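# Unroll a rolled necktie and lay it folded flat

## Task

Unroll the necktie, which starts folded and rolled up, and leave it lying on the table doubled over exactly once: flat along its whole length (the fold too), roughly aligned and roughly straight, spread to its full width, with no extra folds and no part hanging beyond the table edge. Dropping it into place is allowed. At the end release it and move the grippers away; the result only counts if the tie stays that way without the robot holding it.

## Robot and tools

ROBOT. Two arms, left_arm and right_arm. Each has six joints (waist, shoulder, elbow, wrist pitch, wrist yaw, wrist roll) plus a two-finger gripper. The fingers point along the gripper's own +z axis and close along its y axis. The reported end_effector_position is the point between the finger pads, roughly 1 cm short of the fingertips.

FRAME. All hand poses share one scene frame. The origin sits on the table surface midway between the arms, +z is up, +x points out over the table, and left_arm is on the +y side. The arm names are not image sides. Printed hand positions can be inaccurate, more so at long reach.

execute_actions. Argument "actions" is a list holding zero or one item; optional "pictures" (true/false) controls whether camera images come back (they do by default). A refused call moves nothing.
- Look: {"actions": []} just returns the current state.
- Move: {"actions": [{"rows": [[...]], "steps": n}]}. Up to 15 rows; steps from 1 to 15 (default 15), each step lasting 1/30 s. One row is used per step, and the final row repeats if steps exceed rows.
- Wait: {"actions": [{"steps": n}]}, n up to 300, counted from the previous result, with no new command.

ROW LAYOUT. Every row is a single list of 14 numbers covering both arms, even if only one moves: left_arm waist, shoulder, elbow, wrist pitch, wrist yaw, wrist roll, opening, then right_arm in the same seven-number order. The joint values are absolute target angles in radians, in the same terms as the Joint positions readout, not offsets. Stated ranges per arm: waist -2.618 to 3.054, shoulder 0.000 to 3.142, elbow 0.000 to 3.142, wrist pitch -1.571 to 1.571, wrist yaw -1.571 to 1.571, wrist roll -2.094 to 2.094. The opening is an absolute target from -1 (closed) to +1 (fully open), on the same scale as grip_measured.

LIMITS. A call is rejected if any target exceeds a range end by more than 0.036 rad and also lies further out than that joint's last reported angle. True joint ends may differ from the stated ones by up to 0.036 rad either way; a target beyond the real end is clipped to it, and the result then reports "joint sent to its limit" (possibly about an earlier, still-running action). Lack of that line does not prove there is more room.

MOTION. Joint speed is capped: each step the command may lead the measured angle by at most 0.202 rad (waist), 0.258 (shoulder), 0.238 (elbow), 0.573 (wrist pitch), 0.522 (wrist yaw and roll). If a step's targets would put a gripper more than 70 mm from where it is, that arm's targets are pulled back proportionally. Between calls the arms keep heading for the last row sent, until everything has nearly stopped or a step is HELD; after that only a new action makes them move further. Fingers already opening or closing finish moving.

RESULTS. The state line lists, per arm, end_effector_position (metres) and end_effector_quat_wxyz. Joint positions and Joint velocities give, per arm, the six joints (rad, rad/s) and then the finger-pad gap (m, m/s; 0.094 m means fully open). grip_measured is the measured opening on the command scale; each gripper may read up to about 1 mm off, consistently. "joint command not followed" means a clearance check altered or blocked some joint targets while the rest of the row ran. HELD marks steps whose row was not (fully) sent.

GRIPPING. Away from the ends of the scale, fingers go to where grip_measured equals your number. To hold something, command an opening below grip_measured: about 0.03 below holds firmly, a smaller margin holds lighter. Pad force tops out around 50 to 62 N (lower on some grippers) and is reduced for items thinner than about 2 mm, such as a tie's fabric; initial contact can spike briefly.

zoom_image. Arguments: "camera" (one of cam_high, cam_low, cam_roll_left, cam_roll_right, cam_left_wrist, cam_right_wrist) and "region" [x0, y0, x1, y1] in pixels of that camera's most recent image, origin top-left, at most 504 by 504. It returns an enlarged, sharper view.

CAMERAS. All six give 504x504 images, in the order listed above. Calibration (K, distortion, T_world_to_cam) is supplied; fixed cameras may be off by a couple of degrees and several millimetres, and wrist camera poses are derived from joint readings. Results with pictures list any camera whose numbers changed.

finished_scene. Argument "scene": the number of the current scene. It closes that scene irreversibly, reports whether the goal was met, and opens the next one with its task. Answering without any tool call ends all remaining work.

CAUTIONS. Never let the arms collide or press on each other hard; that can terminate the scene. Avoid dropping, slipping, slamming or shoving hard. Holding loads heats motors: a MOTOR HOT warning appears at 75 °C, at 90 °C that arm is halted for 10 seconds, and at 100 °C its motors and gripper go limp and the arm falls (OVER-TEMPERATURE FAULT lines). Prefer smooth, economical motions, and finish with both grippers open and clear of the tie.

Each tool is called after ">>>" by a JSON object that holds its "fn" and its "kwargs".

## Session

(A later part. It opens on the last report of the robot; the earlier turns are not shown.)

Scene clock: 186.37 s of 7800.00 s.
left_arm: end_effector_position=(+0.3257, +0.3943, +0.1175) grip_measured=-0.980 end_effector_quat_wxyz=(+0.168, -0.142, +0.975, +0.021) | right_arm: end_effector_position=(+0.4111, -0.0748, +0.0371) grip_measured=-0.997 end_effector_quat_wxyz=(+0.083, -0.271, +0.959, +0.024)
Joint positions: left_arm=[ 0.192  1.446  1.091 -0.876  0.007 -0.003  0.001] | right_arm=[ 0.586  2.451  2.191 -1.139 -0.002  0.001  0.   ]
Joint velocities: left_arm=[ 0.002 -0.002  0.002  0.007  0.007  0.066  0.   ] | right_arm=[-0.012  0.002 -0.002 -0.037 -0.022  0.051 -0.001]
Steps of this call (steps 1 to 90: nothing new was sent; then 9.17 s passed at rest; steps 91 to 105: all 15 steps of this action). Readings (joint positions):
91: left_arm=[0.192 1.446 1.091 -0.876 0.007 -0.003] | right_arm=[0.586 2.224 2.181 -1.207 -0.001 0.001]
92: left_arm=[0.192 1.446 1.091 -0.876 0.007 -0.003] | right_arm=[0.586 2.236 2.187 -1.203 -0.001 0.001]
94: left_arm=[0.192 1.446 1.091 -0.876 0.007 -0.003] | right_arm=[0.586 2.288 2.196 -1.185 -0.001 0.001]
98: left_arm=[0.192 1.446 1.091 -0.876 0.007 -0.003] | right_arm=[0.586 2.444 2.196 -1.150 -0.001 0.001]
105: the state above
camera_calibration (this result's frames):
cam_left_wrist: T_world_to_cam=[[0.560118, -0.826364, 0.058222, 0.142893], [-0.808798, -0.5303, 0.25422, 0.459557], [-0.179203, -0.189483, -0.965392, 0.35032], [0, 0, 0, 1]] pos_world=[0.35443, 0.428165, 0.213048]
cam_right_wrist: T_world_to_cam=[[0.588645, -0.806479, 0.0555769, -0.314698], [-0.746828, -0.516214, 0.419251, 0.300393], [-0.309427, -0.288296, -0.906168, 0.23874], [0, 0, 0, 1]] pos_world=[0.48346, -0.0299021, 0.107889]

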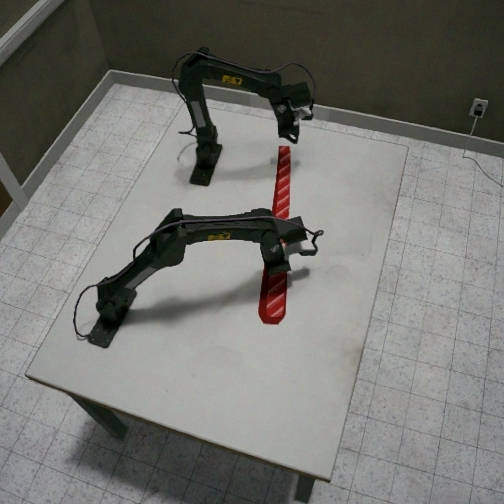

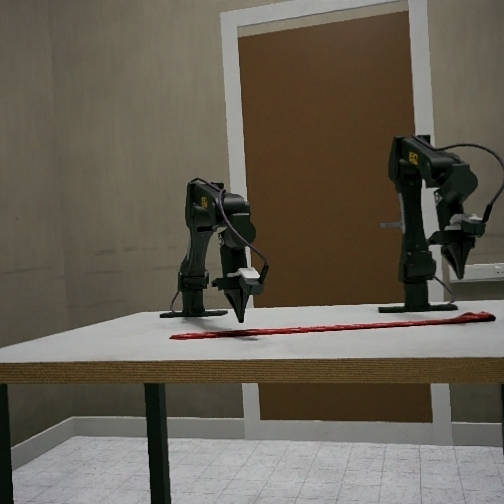

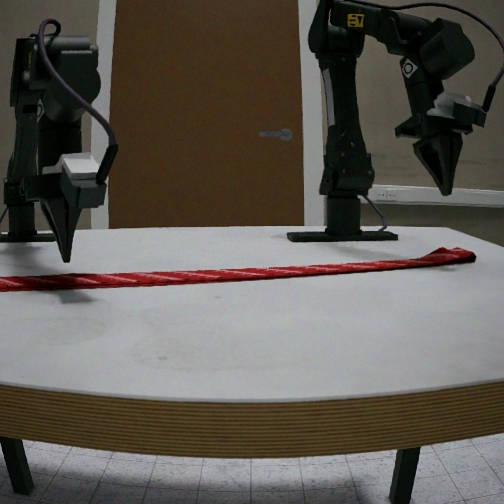

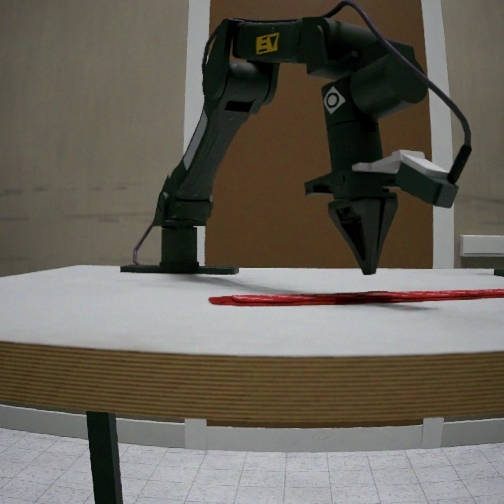

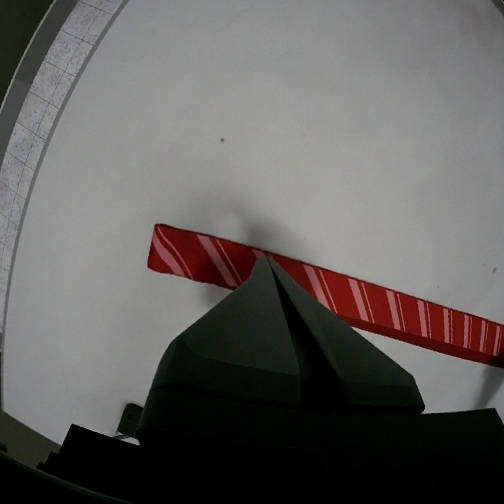

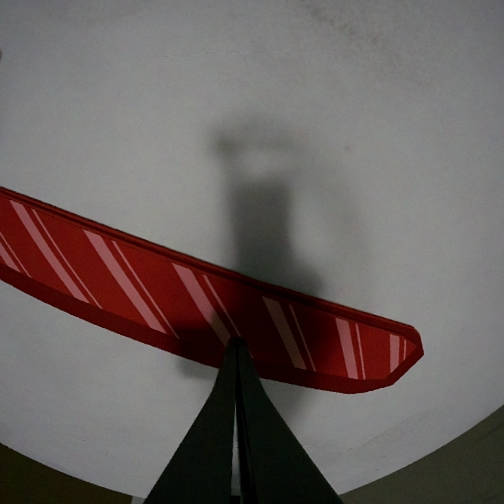

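>>> {"fn": "execute_actions", "kwargs": {"actions": [{"rows":[[0.15,1.55,1.105,-0.88,0,0,-1,0.58,2.49,2.2,-1.14,0,0,-1],[0.15,1.6,1.105,-0.88,0,0,-1,0.58,2.51,2.2,-1.14,0,0,-1],[0.15,1.6,1.105,-0.88,0,0,-1,0.58,2.53,2.2,-1.14,0,0,-1],[0.15,1.65,1.105,-0.88,0,0,-1,0.58,2.54,2.2,-1.14,0,0,-1],[0.15,1.65,1.105,-0.88,0,0,-1,0.58,2.55,2.2,-1.14,0,0,-1],[0.15,1.7,1.105,-0.88,0,0,-1,0.58,2.55,2.2,-1.14,0,0,-1],[0.15,1.74,1.105,-0.88,0,0,-1,0.58,2.55,2.2,-1.14,0,0,-1],[0.15,1.77,1.105,-0.88,0,0,-1,0.58,2.55,2.2,-1.14,0,0,-1]],"steps":15}]}}

Scene clock: 195.20 s of 7800.00 s.
left_arm: end_effector_position=(+0.3166, +0.3801, +0.0224) grip_measured=-0.980 end_effector_quat_wxyz=(+0.011, -0.126, +0.992, -0.001) | right_arm: end_effector_position=(+0.4106, -0.0751, +0.0137) grip_measured=-0.997 end_effector_quat_wxyz=(+0.064, -0.272, +0.960, +0.019)
Joint positions: left_arm=[ 0.155  1.776  1.101 -0.874  0.004 -0.003  0.001] | right_arm=[ 0.586  2.507  2.207 -1.137 -0.002  0.001  0.   ]
Joint velocities: left_arm=[-0.002 -0.002  0.007  0.022  0.022 -0.007 -0.001] | right_arm=[-0.007  0.007  0.007  0.037 -0.007 -0.022  0.001]
Steps of this call (steps 1 to 30: the robot went on to your last target; steps 31 to 120: nothing new was sent; then 4.33 s passed at rest; steps 121 to 135: all 15 steps of this action). Readings (joint positions):
121: left_arm=[0.188 1.457 1.092 -0.879 0.005 -0.003] | right_arm=[0.586 2.467 2.191 -1.140 -0.002 0.001]
122: left_arm=[0.180 1.482 1.097 -0.879 0.004 -0.003] | right_arm=[0.586 2.472 2.191 -1.139 -0.002 0.001]
124: left_arm=[0.162 1.559 1.099 -0.874 0.004 -0.003] | right_arm=[0.586 2.495 2.191 -1.139 -0.002 0.001]
128: left_arm=[0.155 1.714 1.099 -0.874 0.004 -0.003] | right_arm=[0.586 2.508 2.206 -1.135 -0.002 0.001]
135: the state above
camera_calibration (this result's frames):
cam_left_wrist: T_world_to_cam=[[0.531493, -0.846014, -0.042134, 0.160536], [-0.705929, -0.469881, 0.529978, 0.407077], [-0.468167, -0.251936, -0.846964, 0.366778], [0, 0, 0, 1]] pos_world=[0.373757, 0.419498, 0.10167]
cam_right_wrist: T_world_to_cam=[[0.590401, -0.805397, 0.052551, -0.313949], [-0.732652, -0.507483, 0.453522, 0.304006], [-0.338597, -0.306262, -0.889694, 0.227698], [0, 0, 0, 1]] pos_world=[0.485184, -0.0288399, 0.0812067]

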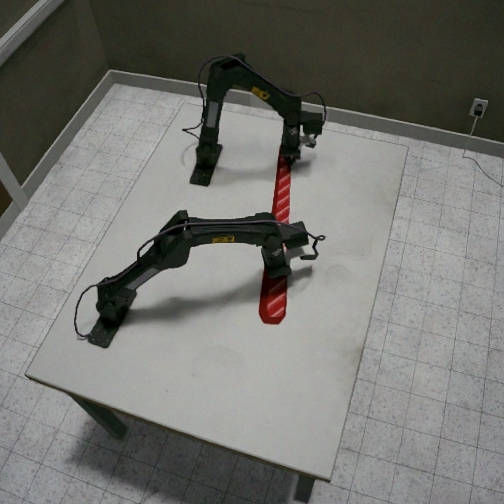

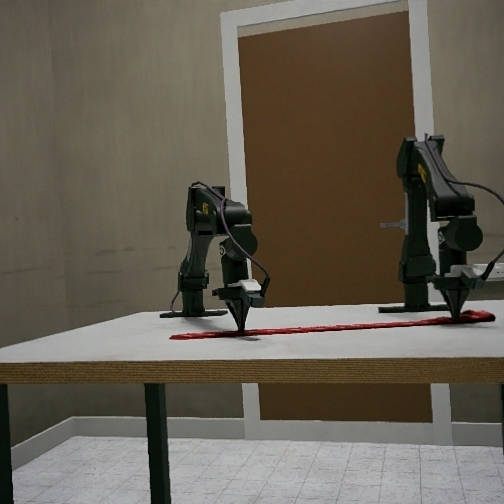

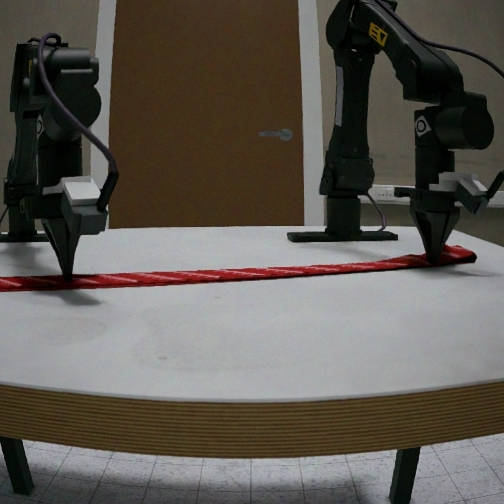

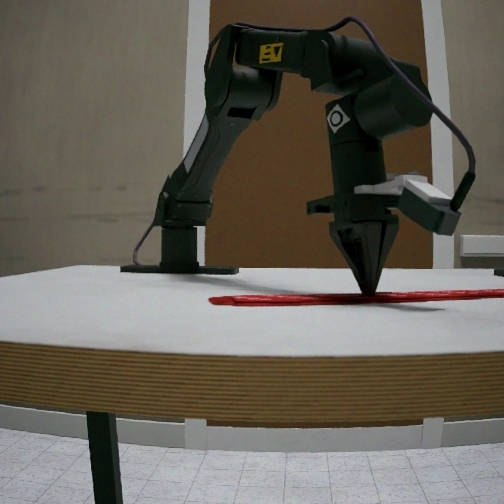

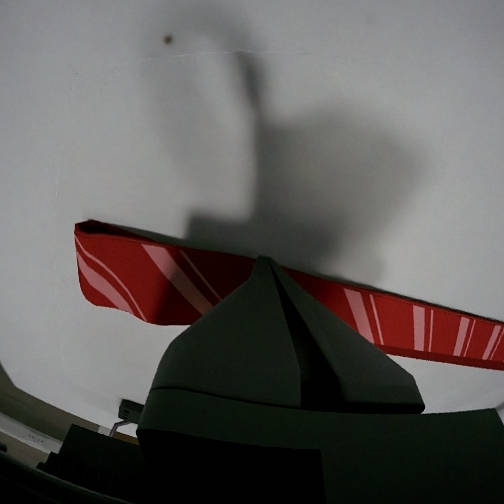

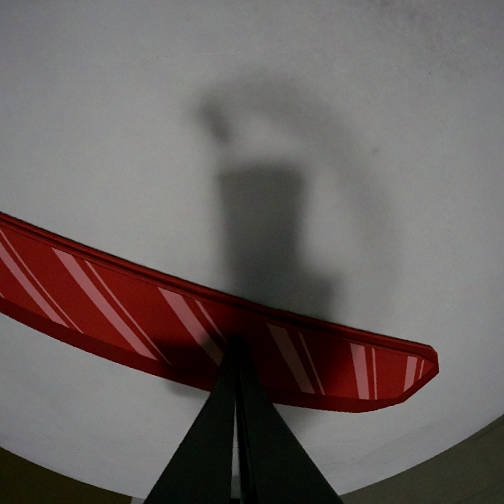

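>>> {"fn": "execute_actions", "kwargs": {"actions": [{"rows":[[0.15,1.68,1.09,-0.88,0,0,-1,0.58,2.55,2.2,-1.14,0,0,-1],[0.15,1.68,1.07,-0.875,0,0,-1,0.58,2.55,2.2,-1.14,0,0,-1],[0.15,1.68,1.065,-0.87,0,0,-1,0.58,2.55,2.2,-1.14,0,0,-1],[0.15,1.72,1.065,-0.87,0,0,-1,0.58,2.55,2.2,-1.14,0,0,-1],[0.15,1.75,1.065,-0.87,0,0,-1,0.58,2.55,2.2,-1.14,0,0,-1],[0.15,1.75,1.065,-0.87,0,0,-1,0.58,2.55,2.2,-1.14,0,0,-1],[0.18,1.75,1.068,-0.87,0,0,-1,0.58,2.55,2.2,-1.14,0,0,-1],[0.21,1.75,1.07,-0.87,0,0,-1,0.58,2.55,2.2,-1.14,0,0,-1],[0.24,1.755,1.075,-0.87,0,0,-1,0.58,2.55,2.2,-1.14,0,0,-1],[0.27,1.76,1.08,-0.87,0,0,-1,0.58,2.55,2.2,-1.14,0,0,-1],[0.3,1.765,1.085,-0.87,0,0,-1,0.58,2.55,2.2,-1.14,0,0,-1],[0.33,1.77,1.09,-0.87,0,0,-1,0.58,2.55,2.2,-1.14,0,0,-1],[0.36,1.775,1.095,-0.87,0,0,-1,0.58,2.55,2.2,-1.14,0,0,-1],[0.39,1.78,1.1,-0.87,0,0,-1,0.58,2.55,2.2,-1.14,0,0,-1],[0.42,1.785,1.105,-0.87,0,0,-1,0.58,2.55,2.2,-1.14,0,0,-1]],"steps":15}], "pictures": false}}

>>> {"fn": "execute_actions", "kwargs": {"actions": [{"rows":[[0.44,1.79,1.11,-0.87,0,0,-1,0.58,2.55,2.2,-1.14,0,0,-1]],"steps":10}]}}

>>> {"fn": "zoom_image", "kwargs": {"camera": "cam_roll_left", "region": [380, 220, 504, 300]}}

Scene clock: 209.77 s of 7800.00 s.
left_arm: end_effector_position=(+0.2921, +0.4326, +0.0226) grip_measured=-0.980 end_effector_quat_wxyz=(+0.012, -0.226, +0.974, -0.011) | right_arm: end_effector_position=(+0.4106, -0.0751, +0.0137) grip_measured=-0.997 end_effector_quat_wxyz=(+0.064, -0.272, +0.960, +0.019)
Joint positions: left_arm=[ 0.357  1.76   1.082 -0.874  0.027 -0.003  0.001] | right_arm=[ 0.586  2.507  2.207 -1.137 -0.002  0.001  0.   ]
Joint velocities: left_arm=[ 0.842  0.051  0.051 -0.11   0.139  0.007  0.001] | right_arm=[-0.017  0.007  0.002 -0.051  0.022 -0.037  0.   ]
Steps of this call (steps 1 to 15: the robot went on to your last target; steps 16 to 110: nothing new was sent; then 10.40 s passed at rest; steps 111 to 125: all 15 steps of this action). Readings (joint positions):
111: left_arm=[0.155 1.768 1.099 -0.872 0.004 -0.003] | right_arm=[0.586 2.507 2.207 -1.137 -0.002 0.001]
112: left_arm=[0.155 1.753 1.092 -0.872 0.004 -0.003] | right_arm=[0.586 2.507 2.207 -1.137 -0.002 0.001]
114: left_arm=[0.155 1.723 1.081 -0.874 0.004 -0.003] | right_arm=[0.586 2.507 2.207 -1.137 -0.002 0.001]
118: left_arm=[0.163 1.739 1.081 -0.873 0.005 -0.003] | right_arm=[0.586 2.507 2.207 -1.137 -0.002 0.001]
125: the state above

Scene clock: 210.10 s of 7800.00 s.
left_arm: end_effector_position=(+0.2842, +0.4544, +0.0228) grip_measured=-0.980 end_effector_quat_wxyz=(+0.014, -0.264, +0.964, -0.013) | right_arm: end_effector_position=(+0.4106, -0.0751, +0.0137) grip_measured=-0.997 end_effector_quat_wxyz=(+0.064, -0.272, +0.960, +0.019)
Joint positions: left_arm=[ 0.437  1.769  1.093 -0.875  0.033 -0.003  0.001] | right_arm=[ 0.586  2.507  2.207 -1.137 -0.002  0.001  0.   ]
Joint velocities: left_arm=[-0.002 -0.002 -0.002  0.007  0.007 -0.051  0.   ] | right_arm=[ 0.002  0.007 -0.007  0.007 -0.051  0.007 -0.001]
Steps of this call (steps 1 to 10: all 10 steps of this action). Readings (joint positions):
1: left_arm=[0.386 1.762 1.085 -0.875 0.031 -0.003] | right_arm=[0.586 2.507 2.207 -1.137 -0.002 0.001]
2: left_arm=[0.409 1.765 1.089 -0.875 0.032 -0.003] | right_arm=[0.586 2.507 2.207 -1.137 -0.002 0.001]
4: left_arm=[0.434 1.768 1.093 -0.875 0.032 -0.003] | right_arm=[0.586 2.507 2.207 -1.137 -0.002 0.001]
8: left_arm=[0.437 1.769 1.093 -0.875 0.033 -0.003] | right_arm=[0.586 2.507 2.207 -1.137 -0.002 0.001]
10: the state above
camera_calibration (this result's frames):
cam_left_wrist: T_world_to_cam=[[0.745834, -0.665962, -0.0150123, 0.0973041], [-0.5549, -0.633605, 0.539102, 0.450202], [-0.368533, -0.39375, -0.842107, 0.406681], [0, 0, 0, 1]] pos_world=[0.32712, 0.510181, 0.101225]
cam_right_wrist: T_world_to_cam=[[0.590401, -0.805397, 0.052551, -0.313949], [-0.732652, -0.507483, 0.453522, 0.304006], [-0.338597, -0.306262, -0.889694, 0.227698], [0, 0, 0, 1]] pos_world=[0.485184, -0.0288399, 0.0812067]

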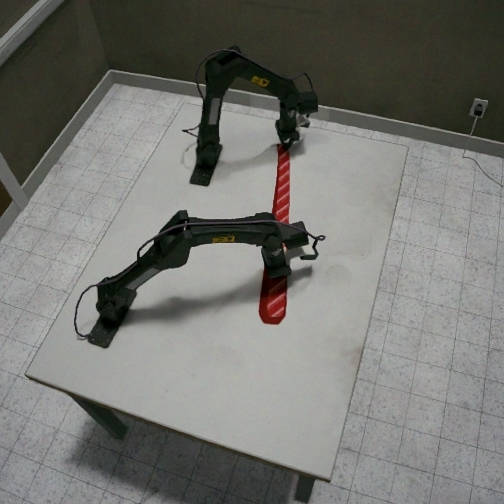

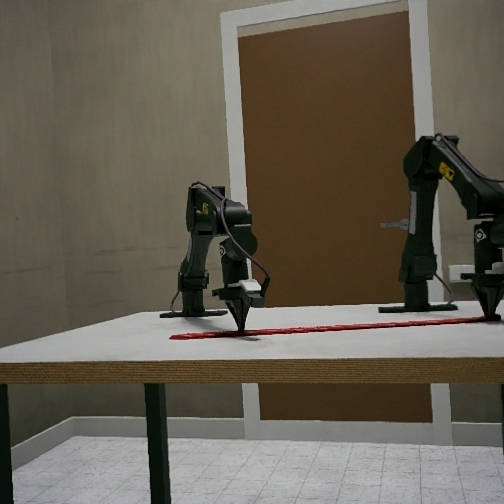

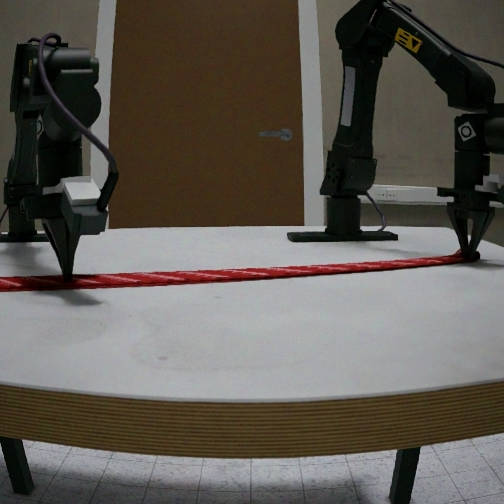

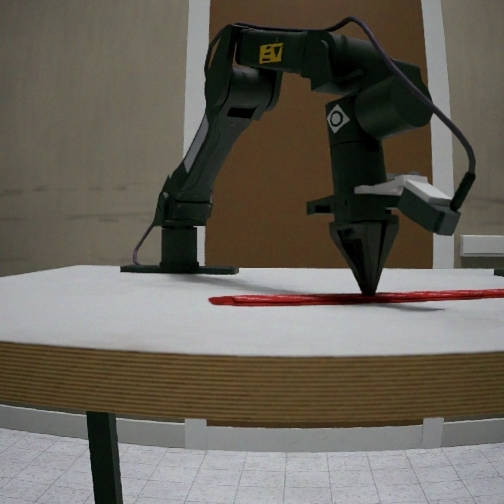

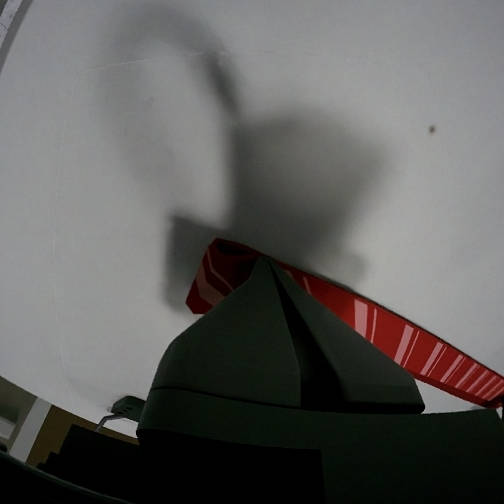

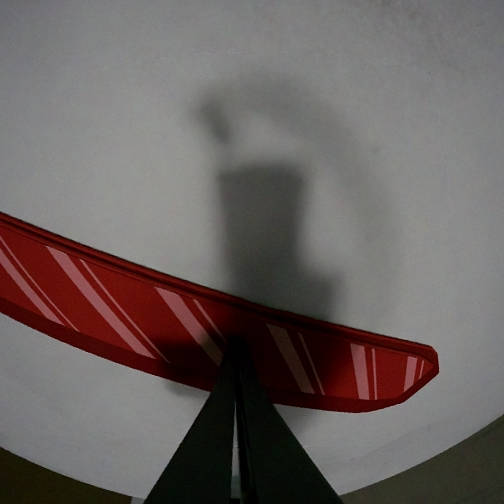

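Region (380, 220, 504, 300) of cam_roll_left's 504x504 image, scaled by 4.065, with more detail than that image has; it fills the top 325 rows of this view, and the rest is white.

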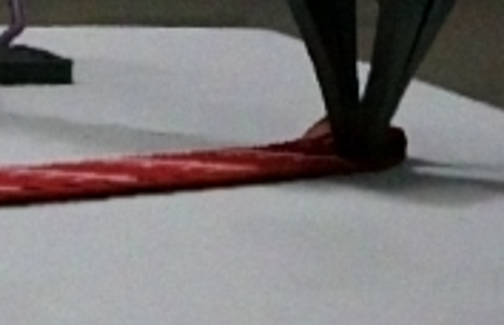

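Working; continue a little further, then lift.

>>> {"fn": "execute_actions", "kwargs": {"actions": [{"rows":[[0.46,1.8,1.125,-0.87,0,0,-1,0.58,2.55,2.2,-1.14,0,0,-1],[0.48,1.81,1.135,-0.87,0,0,-1,0.58,2.55,2.2,-1.14,0,0,-1],[0.5,1.82,1.145,-0.87,0,0,-1,0.58,2.55,2.2,-1.14,0,0,-1],[0.52,1.83,1.155,-0.87,0,0,-1,0.58,2.55,2.2,-1.14,0,0,-1],[0.52,1.85,1.155,-0.87,0,0,-1,0.58,2.55,2.2,-1.14,0,0,-1]],"steps":15}]}}

>>> {"fn": "execute_actions", "kwargs": {"actions": [{"rows":[[0.52,1.5,1.155,-0.87,0,0,-1,0.58,2.55,2.2,-1.14,0,0,-1]],"steps":12}]}}

>>> {"fn": "zoom_image", "kwargs": {"camera": "cam_roll_left", "region": [380, 220, 504, 300]}}

Scene clock: 216.50 s of 7800.00 s.
left_arm: end_effector_position=(+0.2832, +0.4677, +0.0216) grip_measured=-0.980 end_effector_quat_wxyz=(+0.009, -0.295, +0.955, -0.038) | right_arm: end_effector_position=(+0.4106, -0.0751, +0.0137) grip_measured=-0.997 end_effector_quat_wxyz=(+0.064, -0.272, +0.960, +0.019)
Joint positions: left_arm=[ 0.501  1.815  1.144 -0.906  0.078 -0.003  0.001] | right_arm=[ 0.586  2.507  2.207 -1.137 -0.002  0.001  0.   ]
Joint velocities: left_arm=[-0.017 -0.012  0.007 -0.066  0.037 -0.081 -0.   ] | right_arm=[-0.007  0.017 -0.007 -0.007  0.037 -0.037 -0.   ]
Steps of this call (steps 1 to 15: the robot went on to your last target; steps 16 to 110: nothing new was sent; then 2.23 s passed at rest; steps 111 to 125: all 15 steps of this action). Readings (joint positions):
111: left_arm=[0.437 1.770 1.095 -0.876 0.033 -0.003] | right_arm=[0.586 2.507 2.207 -1.137 -0.002 0.001]
112: left_arm=[0.441 1.775 1.101 -0.880 0.035 -0.003] | right_arm=[0.586 2.507 2.207 -1.137 -0.002 0.001]
114: left_arm=[0.462 1.791 1.119 -0.890 0.048 -0.003] | right_arm=[0.586 2.507 2.207 -1.137 -0.002 0.001]
118: left_arm=[0.500 1.814 1.143 -0.905 0.077 -0.003] | right_arm=[0.586 2.507 2.207 -1.137 -0.002 0.001]
125: the state above
camera_calibration (this result's frames):
cam_left_wrist: T_world_to_cam=[[0.786742, -0.616966, 0.019718, 0.0716074], [-0.515161, -0.638653, 0.571604, 0.449165], [-0.340068, -0.459863, -0.820293, 0.43293], [0, 0, 0, 1]] pos_world=[0.322281, 0.530129, 0.0969726]
cam_right_wrist: T_world_to_cam=[[0.590401, -0.805397, 0.052551, -0.313949], [-0.732652, -0.507483, 0.453522, 0.304006], [-0.338597, -0.306262, -0.889694, 0.227698], [0, 0, 0, 1]] pos_world=[0.485184, -0.0288399, 0.0812067]

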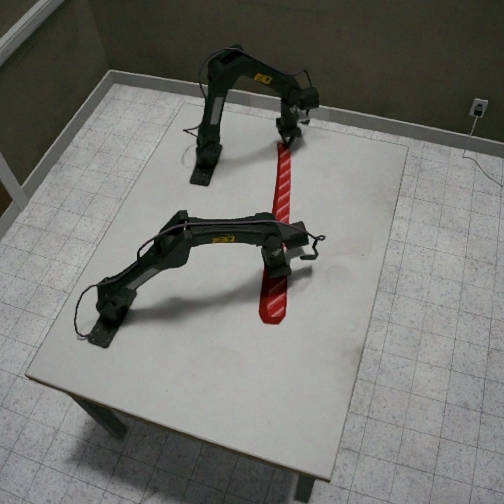

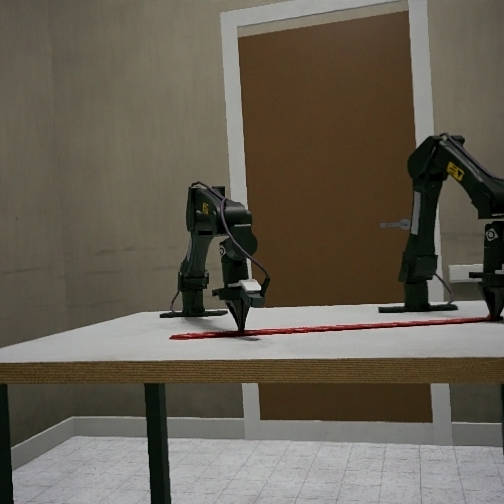

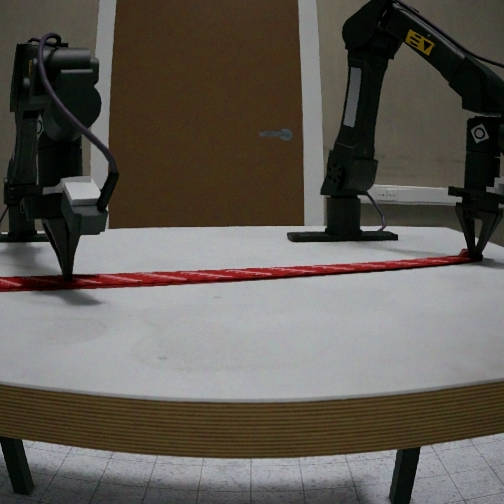

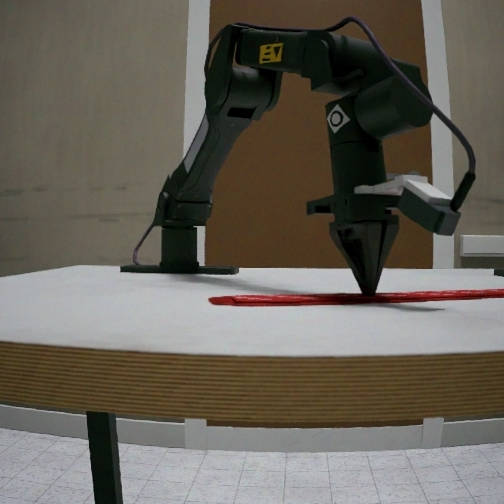

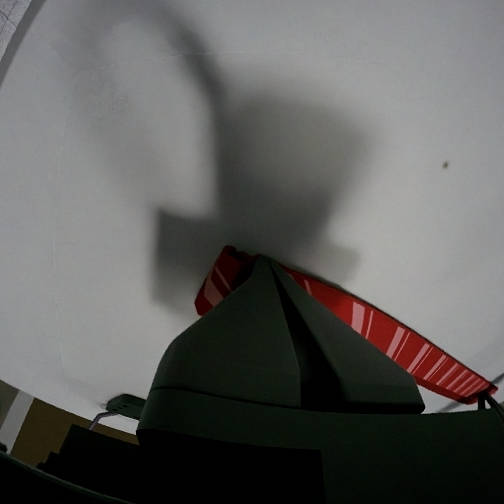

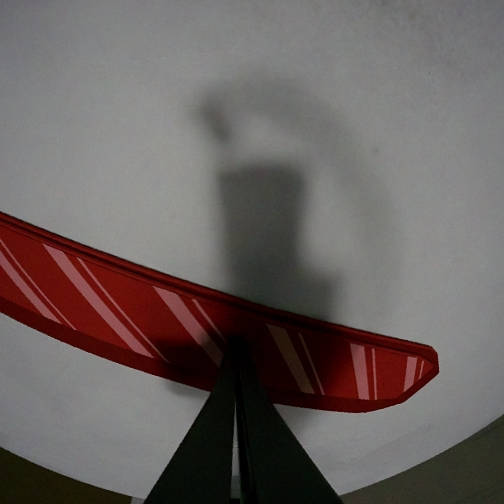

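Scene clock: 216.90 s of 7800.00 s.
left_arm: end_effector_position=(+0.2967, +0.4952, +0.1236) grip_measured=-0.980 end_effector_quat_wxyz=(+0.172, -0.295, +0.939, +0.046) | right_arm: end_effector_position=(+0.4106, -0.0752, +0.0137) grip_measured=-0.997 end_effector_quat_wxyz=(+0.064, -0.272, +0.960, +0.019)
Joint positions: left_arm=[ 0.513  1.495  1.153 -0.871  0.016 -0.003  0.001] | right_arm=[ 0.586  2.507  2.207 -1.137 -0.002  0.001  0.   ]
Joint velocities: left_arm=[ 0.007  0.066 -0.012 -0.037 -0.051 -0.022 -0.   ] | right_arm=[-0.037 -0.017 -0.012  0.037  0.007 -0.051 -0.001]
Steps of this call (steps 1 to 12: all 12 steps of this action). Readings (joint positions):
1: left_arm=[0.501 1.791 1.140 -0.902 0.078 -0.003] | right_arm=[0.586 2.507 2.207 -1.137 -0.002 0.001]
2: left_arm=[0.501 1.747 1.129 -0.902 0.070 -0.003] | right_arm=[0.586 2.507 2.207 -1.137 -0.002 0.001]
4: left_arm=[0.506 1.627 1.128 -0.896 0.049 -0.003] | right_arm=[0.586 2.507 2.207 -1.137 -0.002 0.001]
8: left_arm=[0.513 1.489 1.153 -0.875 0.025 -0.003] | right_arm=[0.586 2.507 2.207 -1.137 -0.002 0.001]
12: the state above
camera_calibration (this result's frames):
cam_left_wrist: T_world_to_cam=[[0.788811, -0.610469, 0.0714569, 0.0657349], [-0.607664, -0.757111, 0.239849, 0.542484], [-0.0923194, -0.232617, -0.968177, 0.366048], [0, 0, 0, 1]] pos_world=[0.311589, 0.535999, 0.219588]
cam_right_wrist: T_world_to_cam=[[0.59035, -0.80541, 0.0529273, -0.314001], [-0.732767, -0.5073, 0.45354, 0.304064], [-0.338436, -0.306531, -0.889663, 0.227606], [0, 0, 0, 1]] pos_world=[0.485209, -0.0288799, 0.0812064]

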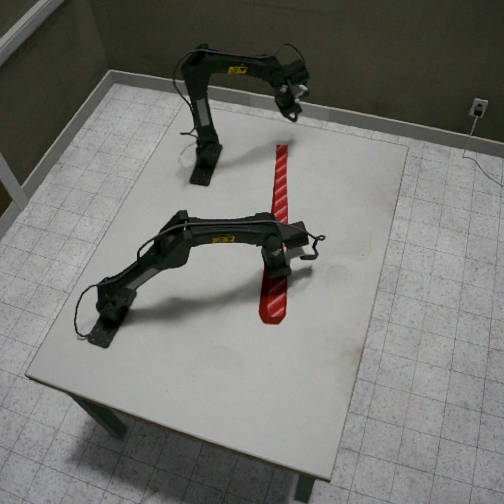

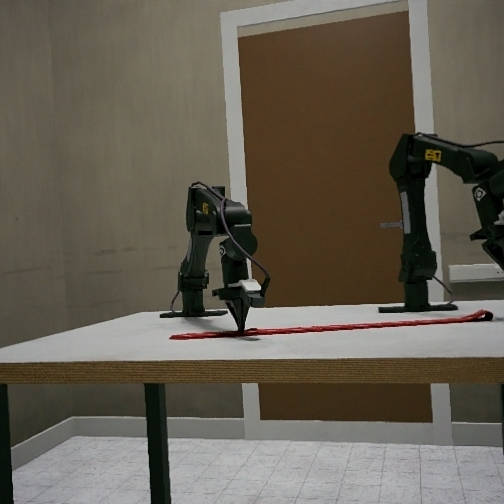

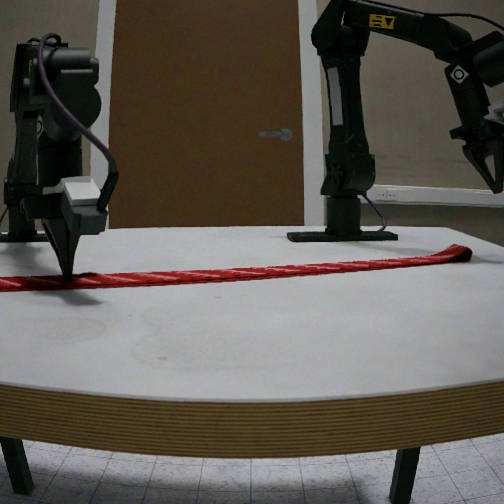

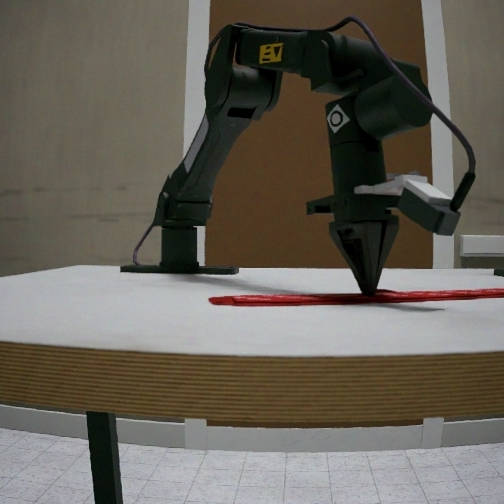

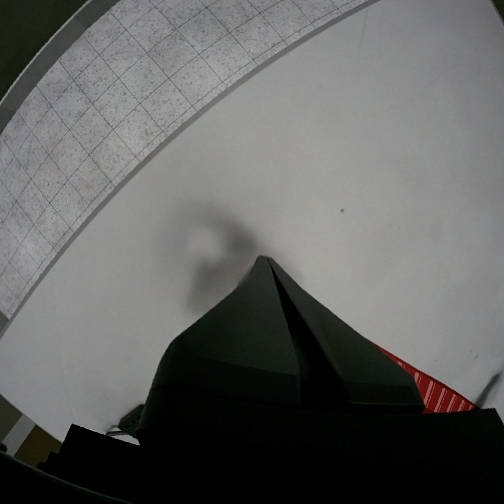

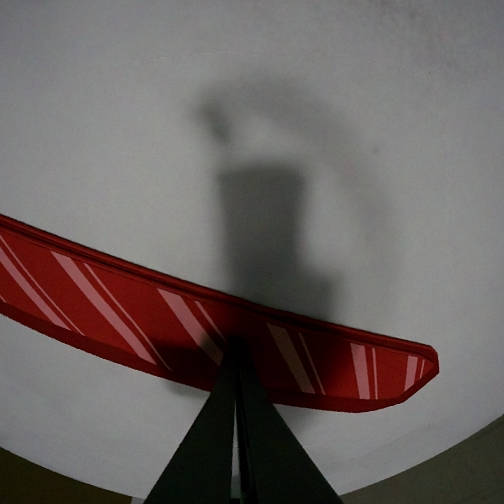

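Region (380, 220, 504, 300) of cam_roll_left's 504x504 image, scaled by 4.065, with more detail than that image has; it fills the top 325 rows of this view, and the rest is white.

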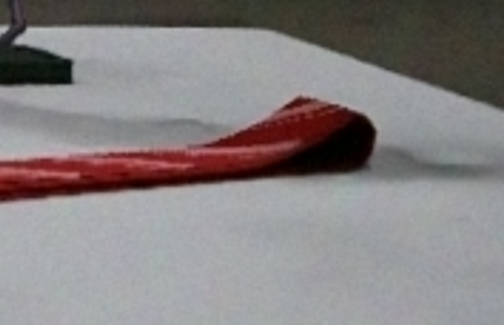

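>>> {"fn": "execute_actions", "kwargs": {"actions": [{"rows":[[0.16,1.55,1.065,-0.87,0,1.57,-0.5,0.58,2.55,2.2,-1.14,0,0,-1]],"steps":15}], "pictures": false}}

>>> {"fn": "execute_actions", "kwargs": {"actions": [{"rows":[[0.16,1.6,1.065,-0.87,0,1.57,-0.5,0.58,2.55,2.2,-1.14,0,0,-1],[0.16,1.6,1.065,-0.87,0,1.57,-0.5,0.58,2.55,2.2,-1.14,0,0,-1],[0.16,1.6,1.065,-0.87,0,1.57,-0.5,0.58,2.55,2.2,-1.14,0,0,-1],[0.16,1.6,1.065,-0.87,0,1.57,-0.5,0.58,2.55,2.2,-1.14,0,0,-1],[0.16,1.6,1.065,-0.87,0,1.57,-0.5,0.58,2.55,2.2,-1.14,0,0,-1],[0.16,1.65,1.065,-0.87,0,1.57,-0.5,0.58,2.55,2.2,-1.14,0,0,-1],[0.16,1.7,1.065,-0.87,0,1.57,-0.5,0.58,2.55,2.2,-1.14,0,0,-1]],"steps":15}]}}

Scene clock: 228.10 s of 7800.00 s.
left_arm: end_effector_position=(+0.3201, +0.3802, +0.0743) grip_measured=-0.502 end_effector_quat_wxyz=(+0.072, +0.525, +0.845, +0.071) | right_arm: end_effector_position=(+0.4106, -0.0752, +0.0137) grip_measured=-0.997 end_effector_quat_wxyz=(+0.064, -0.272, +0.960, +0.019)
Joint positions: left_arm=[ 0.153  1.562  1.062 -0.868  0.005  1.359  0.023] | right_arm=[ 0.586  2.507  2.207 -1.137 -0.002  0.001  0.   ]
Joint velocities: left_arm=[ 0.022 -0.012  0.007 -0.066 -0.066  1.429 -0.   ] | right_arm=[-0.002  0.007  0.002 -0.022 -0.007 -0.022  0.001]
Steps of this call (steps 1 to 15: the robot went on to your last target; steps 16 to 110: nothing new was sent; then 7.03 s passed at rest; steps 111 to 125: all 15 steps of this action). Readings (joint positions):
111: left_arm=[0.492 1.499 1.144 -0.864 -0.005 0.072] | right_arm=[0.586 2.507 2.207 -1.137 -0.002 0.001]
112: left_arm=[0.445 1.503 1.128 -0.856 -0.015 0.167] | right_arm=[0.586 2.507 2.207 -1.137 -0.002 0.001]
114: left_arm=[0.308 1.529 1.095 -0.855 -0.014 0.364] | right_arm=[0.586 2.507 2.207 -1.137 -0.002 0.001]
118: left_arm=[0.140 1.562 1.063 -0.863 0.010 0.765] | right_arm=[0.586 2.507 2.207 -1.137 -0.002 0.001]
125: the state above

Scene clock: 228.60 s of 7800.00 s.
left_arm: end_effector_position=(+0.3112, +0.3782, +0.0319) grip_measured=-0.502 end_effector_quat_wxyz=(+0.019, +0.608, +0.793, +0.021) | right_arm: end_effector_position=(+0.4106, -0.0752, +0.0137) grip_measured=-0.997 end_effector_quat_wxyz=(+0.064, -0.272, +0.960, +0.019)
Joint positions: left_arm=[ 0.153  1.71   1.062 -0.866  0.004  1.556  0.023] | right_arm=[ 0.586  2.507  2.207 -1.137 -0.002  0.001  0.   ]
Joint velocities: left_arm=[ 0.002 -0.002 -0.012  0.007  0.007 -0.007 -0.   ] | right_arm=[-0.007  0.002 -0.007 -0.037  0.022 -0.051 -0.   ]
Steps of this call (steps 1 to 15: all 15 steps of this action). Readings (joint positions):
1: left_arm=[0.153 1.565 1.062 -0.868 0.005 1.400] | right_arm=[0.586 2.507 2.207 -1.137 -0.002 0.001]
2: left_arm=[0.153 1.571 1.062 -0.867 0.005 1.433] | right_arm=[0.586 2.507 2.207 -1.137 -0.002 0.001]
4: left_arm=[0.153 1.587 1.062 -0.867 0.005 1.481] | right_arm=[0.586 2.507 2.207 -1.137 -0.002 0.001]
8: left_arm=[0.153 1.642 1.062 -0.866 0.004 1.530] | right_arm=[0.586 2.507 2.207 -1.137 -0.002 0.001]
15: the state above
camera_calibration (this result's frames):
cam_left_wrist: T_world_to_cam=[[-0.836855, -0.537171, -0.10546, 0.473213], [-0.505334, 0.68396, 0.526152, -0.10128], [-0.210503, 0.493606, -0.843826, 0.0095544], [0, 0, 0, 1]] pos_world=[0.346842, 0.318752, 0.111256]
cam_right_wrist: T_world_to_cam=[[0.59035, -0.80541, 0.0529273, -0.314001], [-0.732767, -0.5073, 0.45354, 0.304064], [-0.338436, -0.306531, -0.889663, 0.227606], [0, 0, 0, 1]] pos_world=[0.485209, -0.0288799, 0.0812064]

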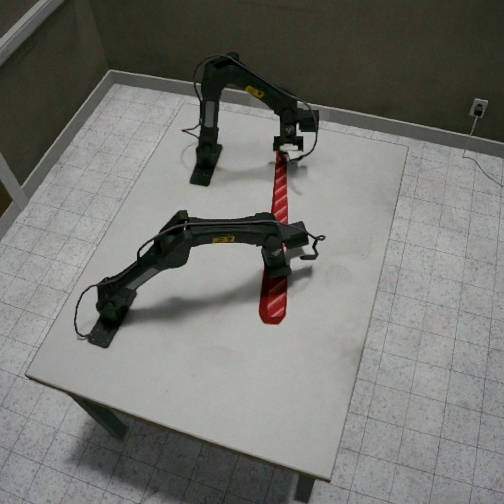

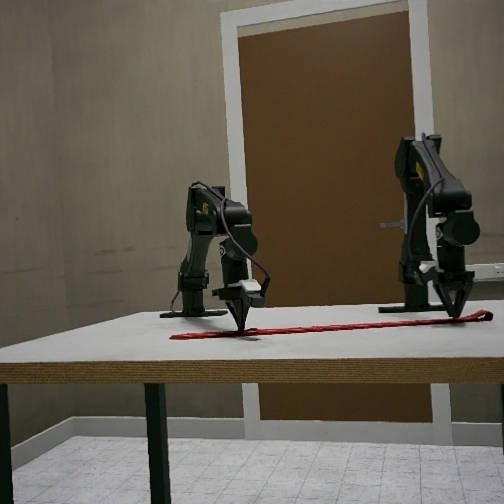

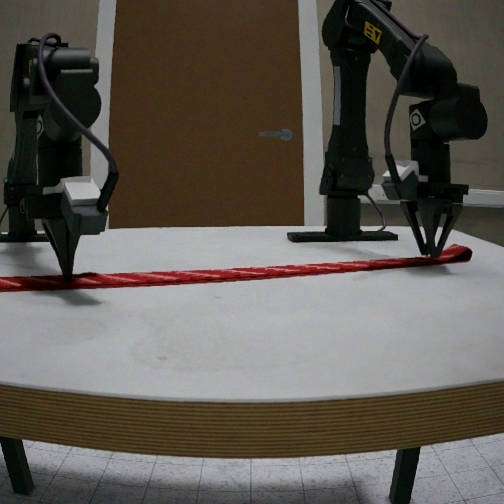

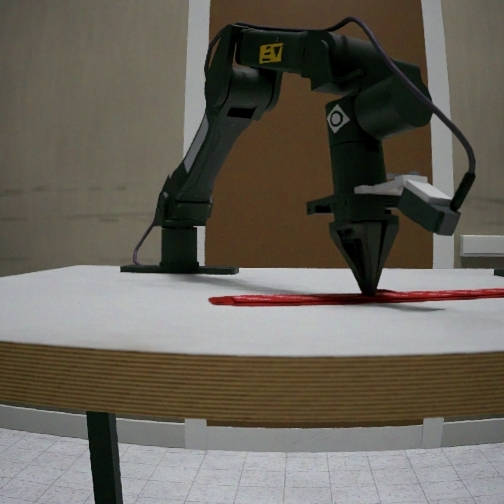

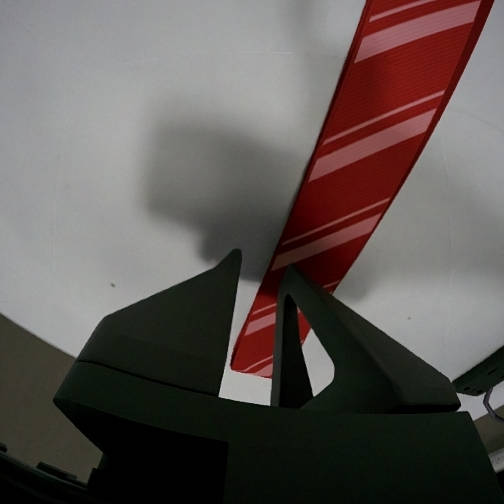

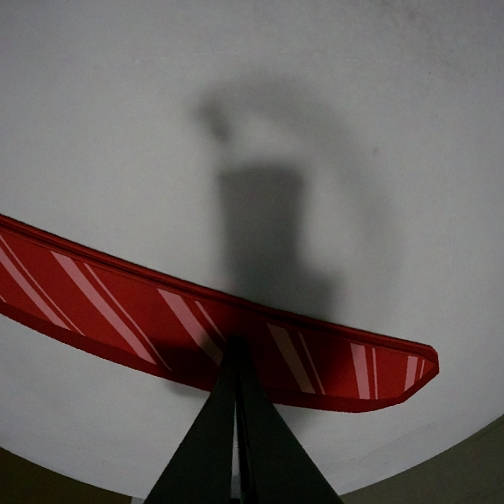

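>>> {"fn": "execute_actions", "kwargs": {"actions": [{"rows":[[0.16,1.68,1.03,-0.86,0,1.57,-0.6,0.58,2.55,2.2,-1.14,0,0,-1],[0.16,1.68,1.03,-0.86,0,1.57,-0.6,0.58,2.55,2.2,-1.14,0,0,-1],[0.16,1.68,1.03,-0.86,0,1.57,-0.6,0.58,2.55,2.2,-1.14,0,0,-1],[0.16,1.71,1.03,-0.86,0,1.57,-0.6,0.58,2.55,2.2,-1.14,0,0,-1],[0.16,1.73,1.03,-0.86,0,1.57,-0.6,0.58,2.55,2.2,-1.14,0,0,-1],[0.16,1.73,1.03,-0.86,0,1.57,-0.6,0.58,2.55,2.2,-1.14,0,0,-1],[0.19,1.73,1.032,-0.86,0,1.57,-0.6,0.58,2.55,2.2,-1.14,0,0,-1],[0.22,1.735,1.035,-0.86,0,1.57,-0.6,0.58,2.55,2.2,-1.14,0,0,-1],[0.25,1.74,1.04,-0.86,0,1.57,-0.6,0.58,2.55,2.2,-1.14,0,0,-1],[0.28,1.745,1.047,-0.86,0,1.57,-0.6,0.58,2.55,2.2,-1.14,0,0,-1],[0.31,1.75,1.055,-0.86,0,1.57,-0.6,0.58,2.55,2.2,-1.14,0,0,-1],[0.34,1.757,1.063,-0.86,0,1.57,-0.6,0.58,2.55,2.2,-1.14,0,0,-1],[0.37,1.765,1.072,-0.86,0,1.57,-0.6,0.58,2.55,2.2,-1.14,0,0,-1],[0.4,1.775,1.082,-0.86,0,1.57,-0.6,0.58,2.55,2.2,-1.14,0,0,-1],[0.43,1.785,1.092,-0.86,0,1.57,-0.6,0.58,2.55,2.2,-1.14,0,0,-1]],"steps":15}], "pictures": false}}

>>> {"fn": "execute_actions", "kwargs": {"actions": [{"rows":[[0.44,1.79,1.095,-0.86,0,1.57,-0.6,0.58,2.55,2.2,-1.14,0,0,-1]],"steps":10}]}}

>>> {"fn": "zoom_image", "kwargs": {"camera": "cam_roll_left", "region": [380, 220, 504, 300]}}

Scene clock: 240.03 s of 7800.00 s.
left_arm: end_effector_position=(+0.2878, +0.4309, +0.0221) grip_measured=-0.598 end_effector_quat_wxyz=(+0.020, +0.525, +0.851, -0.002) | right_arm: end_effector_position=(+0.4106, -0.0752, +0.0137) grip_measured=-0.997 end_effector_quat_wxyz=(+0.064, -0.272, +0.960, +0.019)
Joint positions: left_arm=[ 0.364  1.745  1.061 -0.869  0.036  1.564  0.019] | right_arm=[ 0.586  2.507  2.207 -1.137 -0.002  0.001  0.   ]
Joint velocities: left_arm=[ 0.867  0.247  0.281 -0.066  0.051 -0.081  0.   ] | right_arm=[-0.007 -0.007 -0.017 -0.022  0.037  0.051  0.   ]
Steps of this call (steps 1 to 15: the robot went on to your last target; steps 16 to 110: nothing new was sent; then 7.27 s passed at rest; steps 111 to 125: all 15 steps of this action). Readings (joint positions):
111: left_arm=[0.153 1.710 1.059 -0.864 0.004 1.563] | right_arm=[0.586 2.507 2.207 -1.137 -0.002 0.001]
112: left_arm=[0.153 1.708 1.054 -0.861 0.004 1.563] | right_arm=[0.586 2.507 2.207 -1.137 -0.002 0.001]
114: left_arm=[0.153 1.708 1.043 -0.861 0.004 1.563] | right_arm=[0.586 2.507 2.207 -1.137 -0.002 0.001]
118: left_arm=[0.166 1.723 1.039 -0.861 0.005 1.564] | right_arm=[0.586 2.507 2.207 -1.137 -0.002 0.001]
125: the state above

Scene clock: 240.37 s of 7800.00 s.
left_arm: end_effector_position=(+0.2835, +0.4499, +0.0223) grip_measured=-0.598 end_effector_quat_wxyz=(+0.024, +0.495, +0.868, -0.004) | right_arm: end_effector_position=(+0.4106, -0.0752, +0.0137) grip_measured=-0.997 end_effector_quat_wxyz=(+0.064, -0.272, +0.960, +0.019)
Joint positions: left_arm=[ 0.432  1.762  1.083 -0.873  0.046  1.564  0.019] | right_arm=[ 0.586  2.507  2.207 -1.137 -0.002  0.001  0.   ]
Joint velocities: left_arm=[ 0.012 -0.007  0.017  0.037 -0.007  0.007  0.   ] | right_arm=[-0.037 -0.007 -0.002 -0.022  0.022  0.066 -0.   ]
Steps of this call (steps 1 to 10: all 10 steps of this action). Readings (joint positions):
1: left_arm=[0.392 1.753 1.070 -0.871 0.040 1.564] | right_arm=[0.586 2.507 2.207 -1.137 -0.002 0.001]
2: left_arm=[0.413 1.758 1.077 -0.872 0.043 1.564] | right_arm=[0.586 2.507 2.207 -1.137 -0.002 0.001]
4: left_arm=[0.432 1.762 1.082 -0.873 0.045 1.564] | right_arm=[0.586 2.507 2.207 -1.137 -0.002 0.001]
8: left_arm=[0.432 1.762 1.083 -0.873 0.046 1.564] | right_arm=[0.586 2.507 2.207 -1.137 -0.002 0.001]
10: the state above
camera_calibration (this result's frames):
cam_left_wrist: T_world_to_cam=[[-0.663686, -0.745929, -0.0557783, 0.531323], [-0.663321, 0.552439, 0.504793, -0.0548394], [-0.345725, 0.372023, -0.861437, 0.0536282], [0, 0, 0, 1]] pos_world=[0.334796, 0.406673, 0.103516]
cam_right_wrist: T_world_to_cam=[[0.59035, -0.80541, 0.0529273, -0.314001], [-0.732767, -0.5073, 0.45354, 0.304064], [-0.338436, -0.306531, -0.889663, 0.227606], [0, 0, 0, 1]] pos_world=[0.485209, -0.0288799, 0.0812064]

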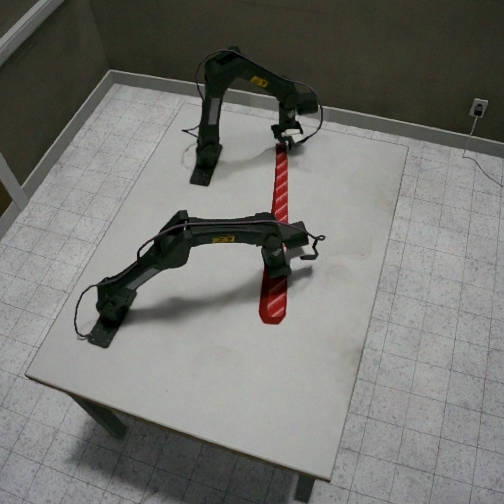

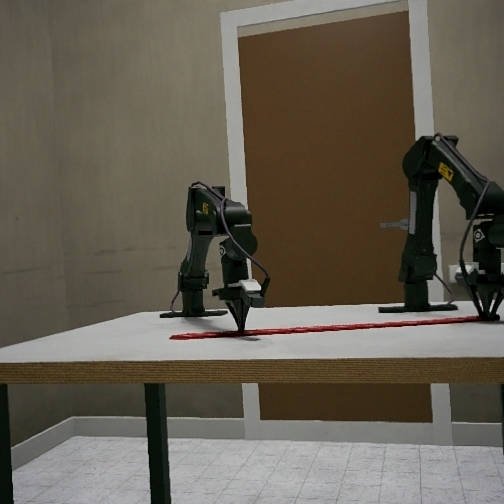

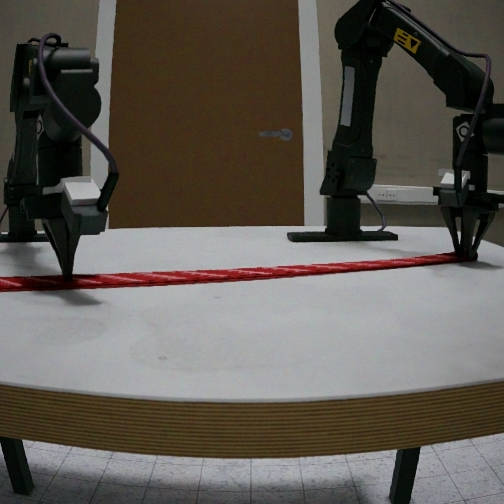

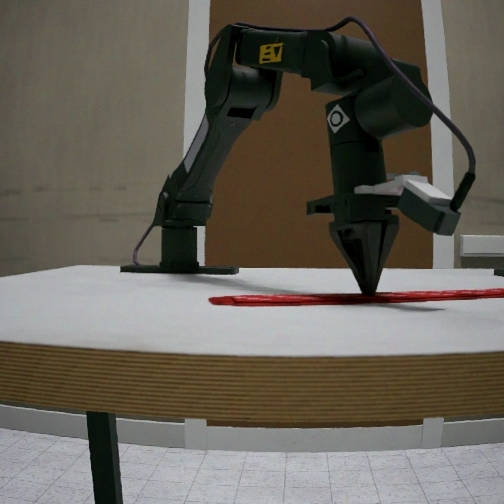

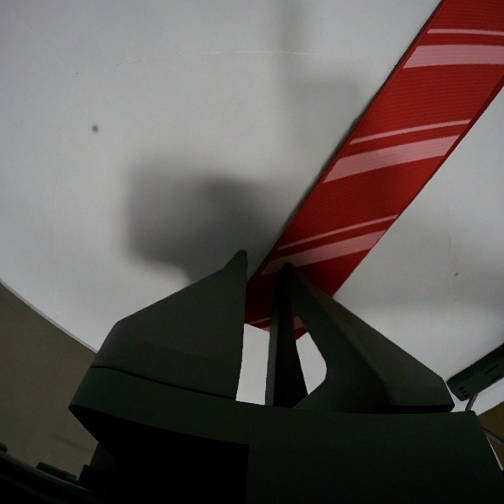

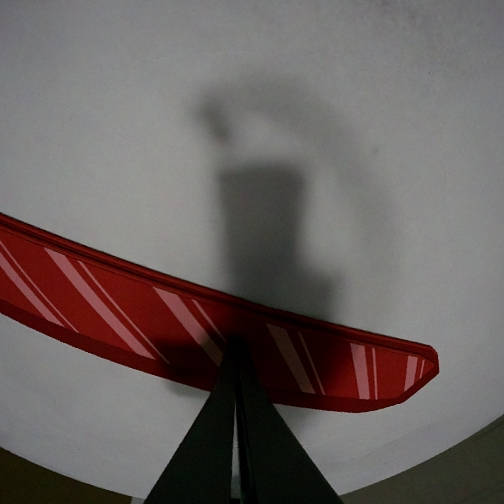

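Region (380, 220, 504, 300) of cam_roll_left's 504x504 image, scaled by 4.065, with more detail than that image has; it fills the top 325 rows of this view, and the rest is white.

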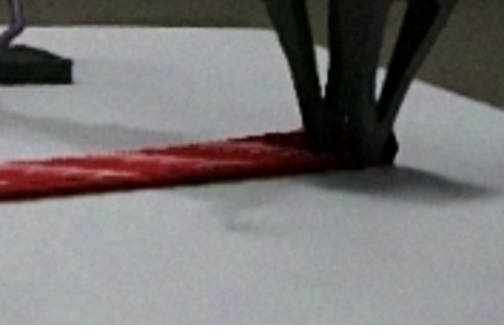

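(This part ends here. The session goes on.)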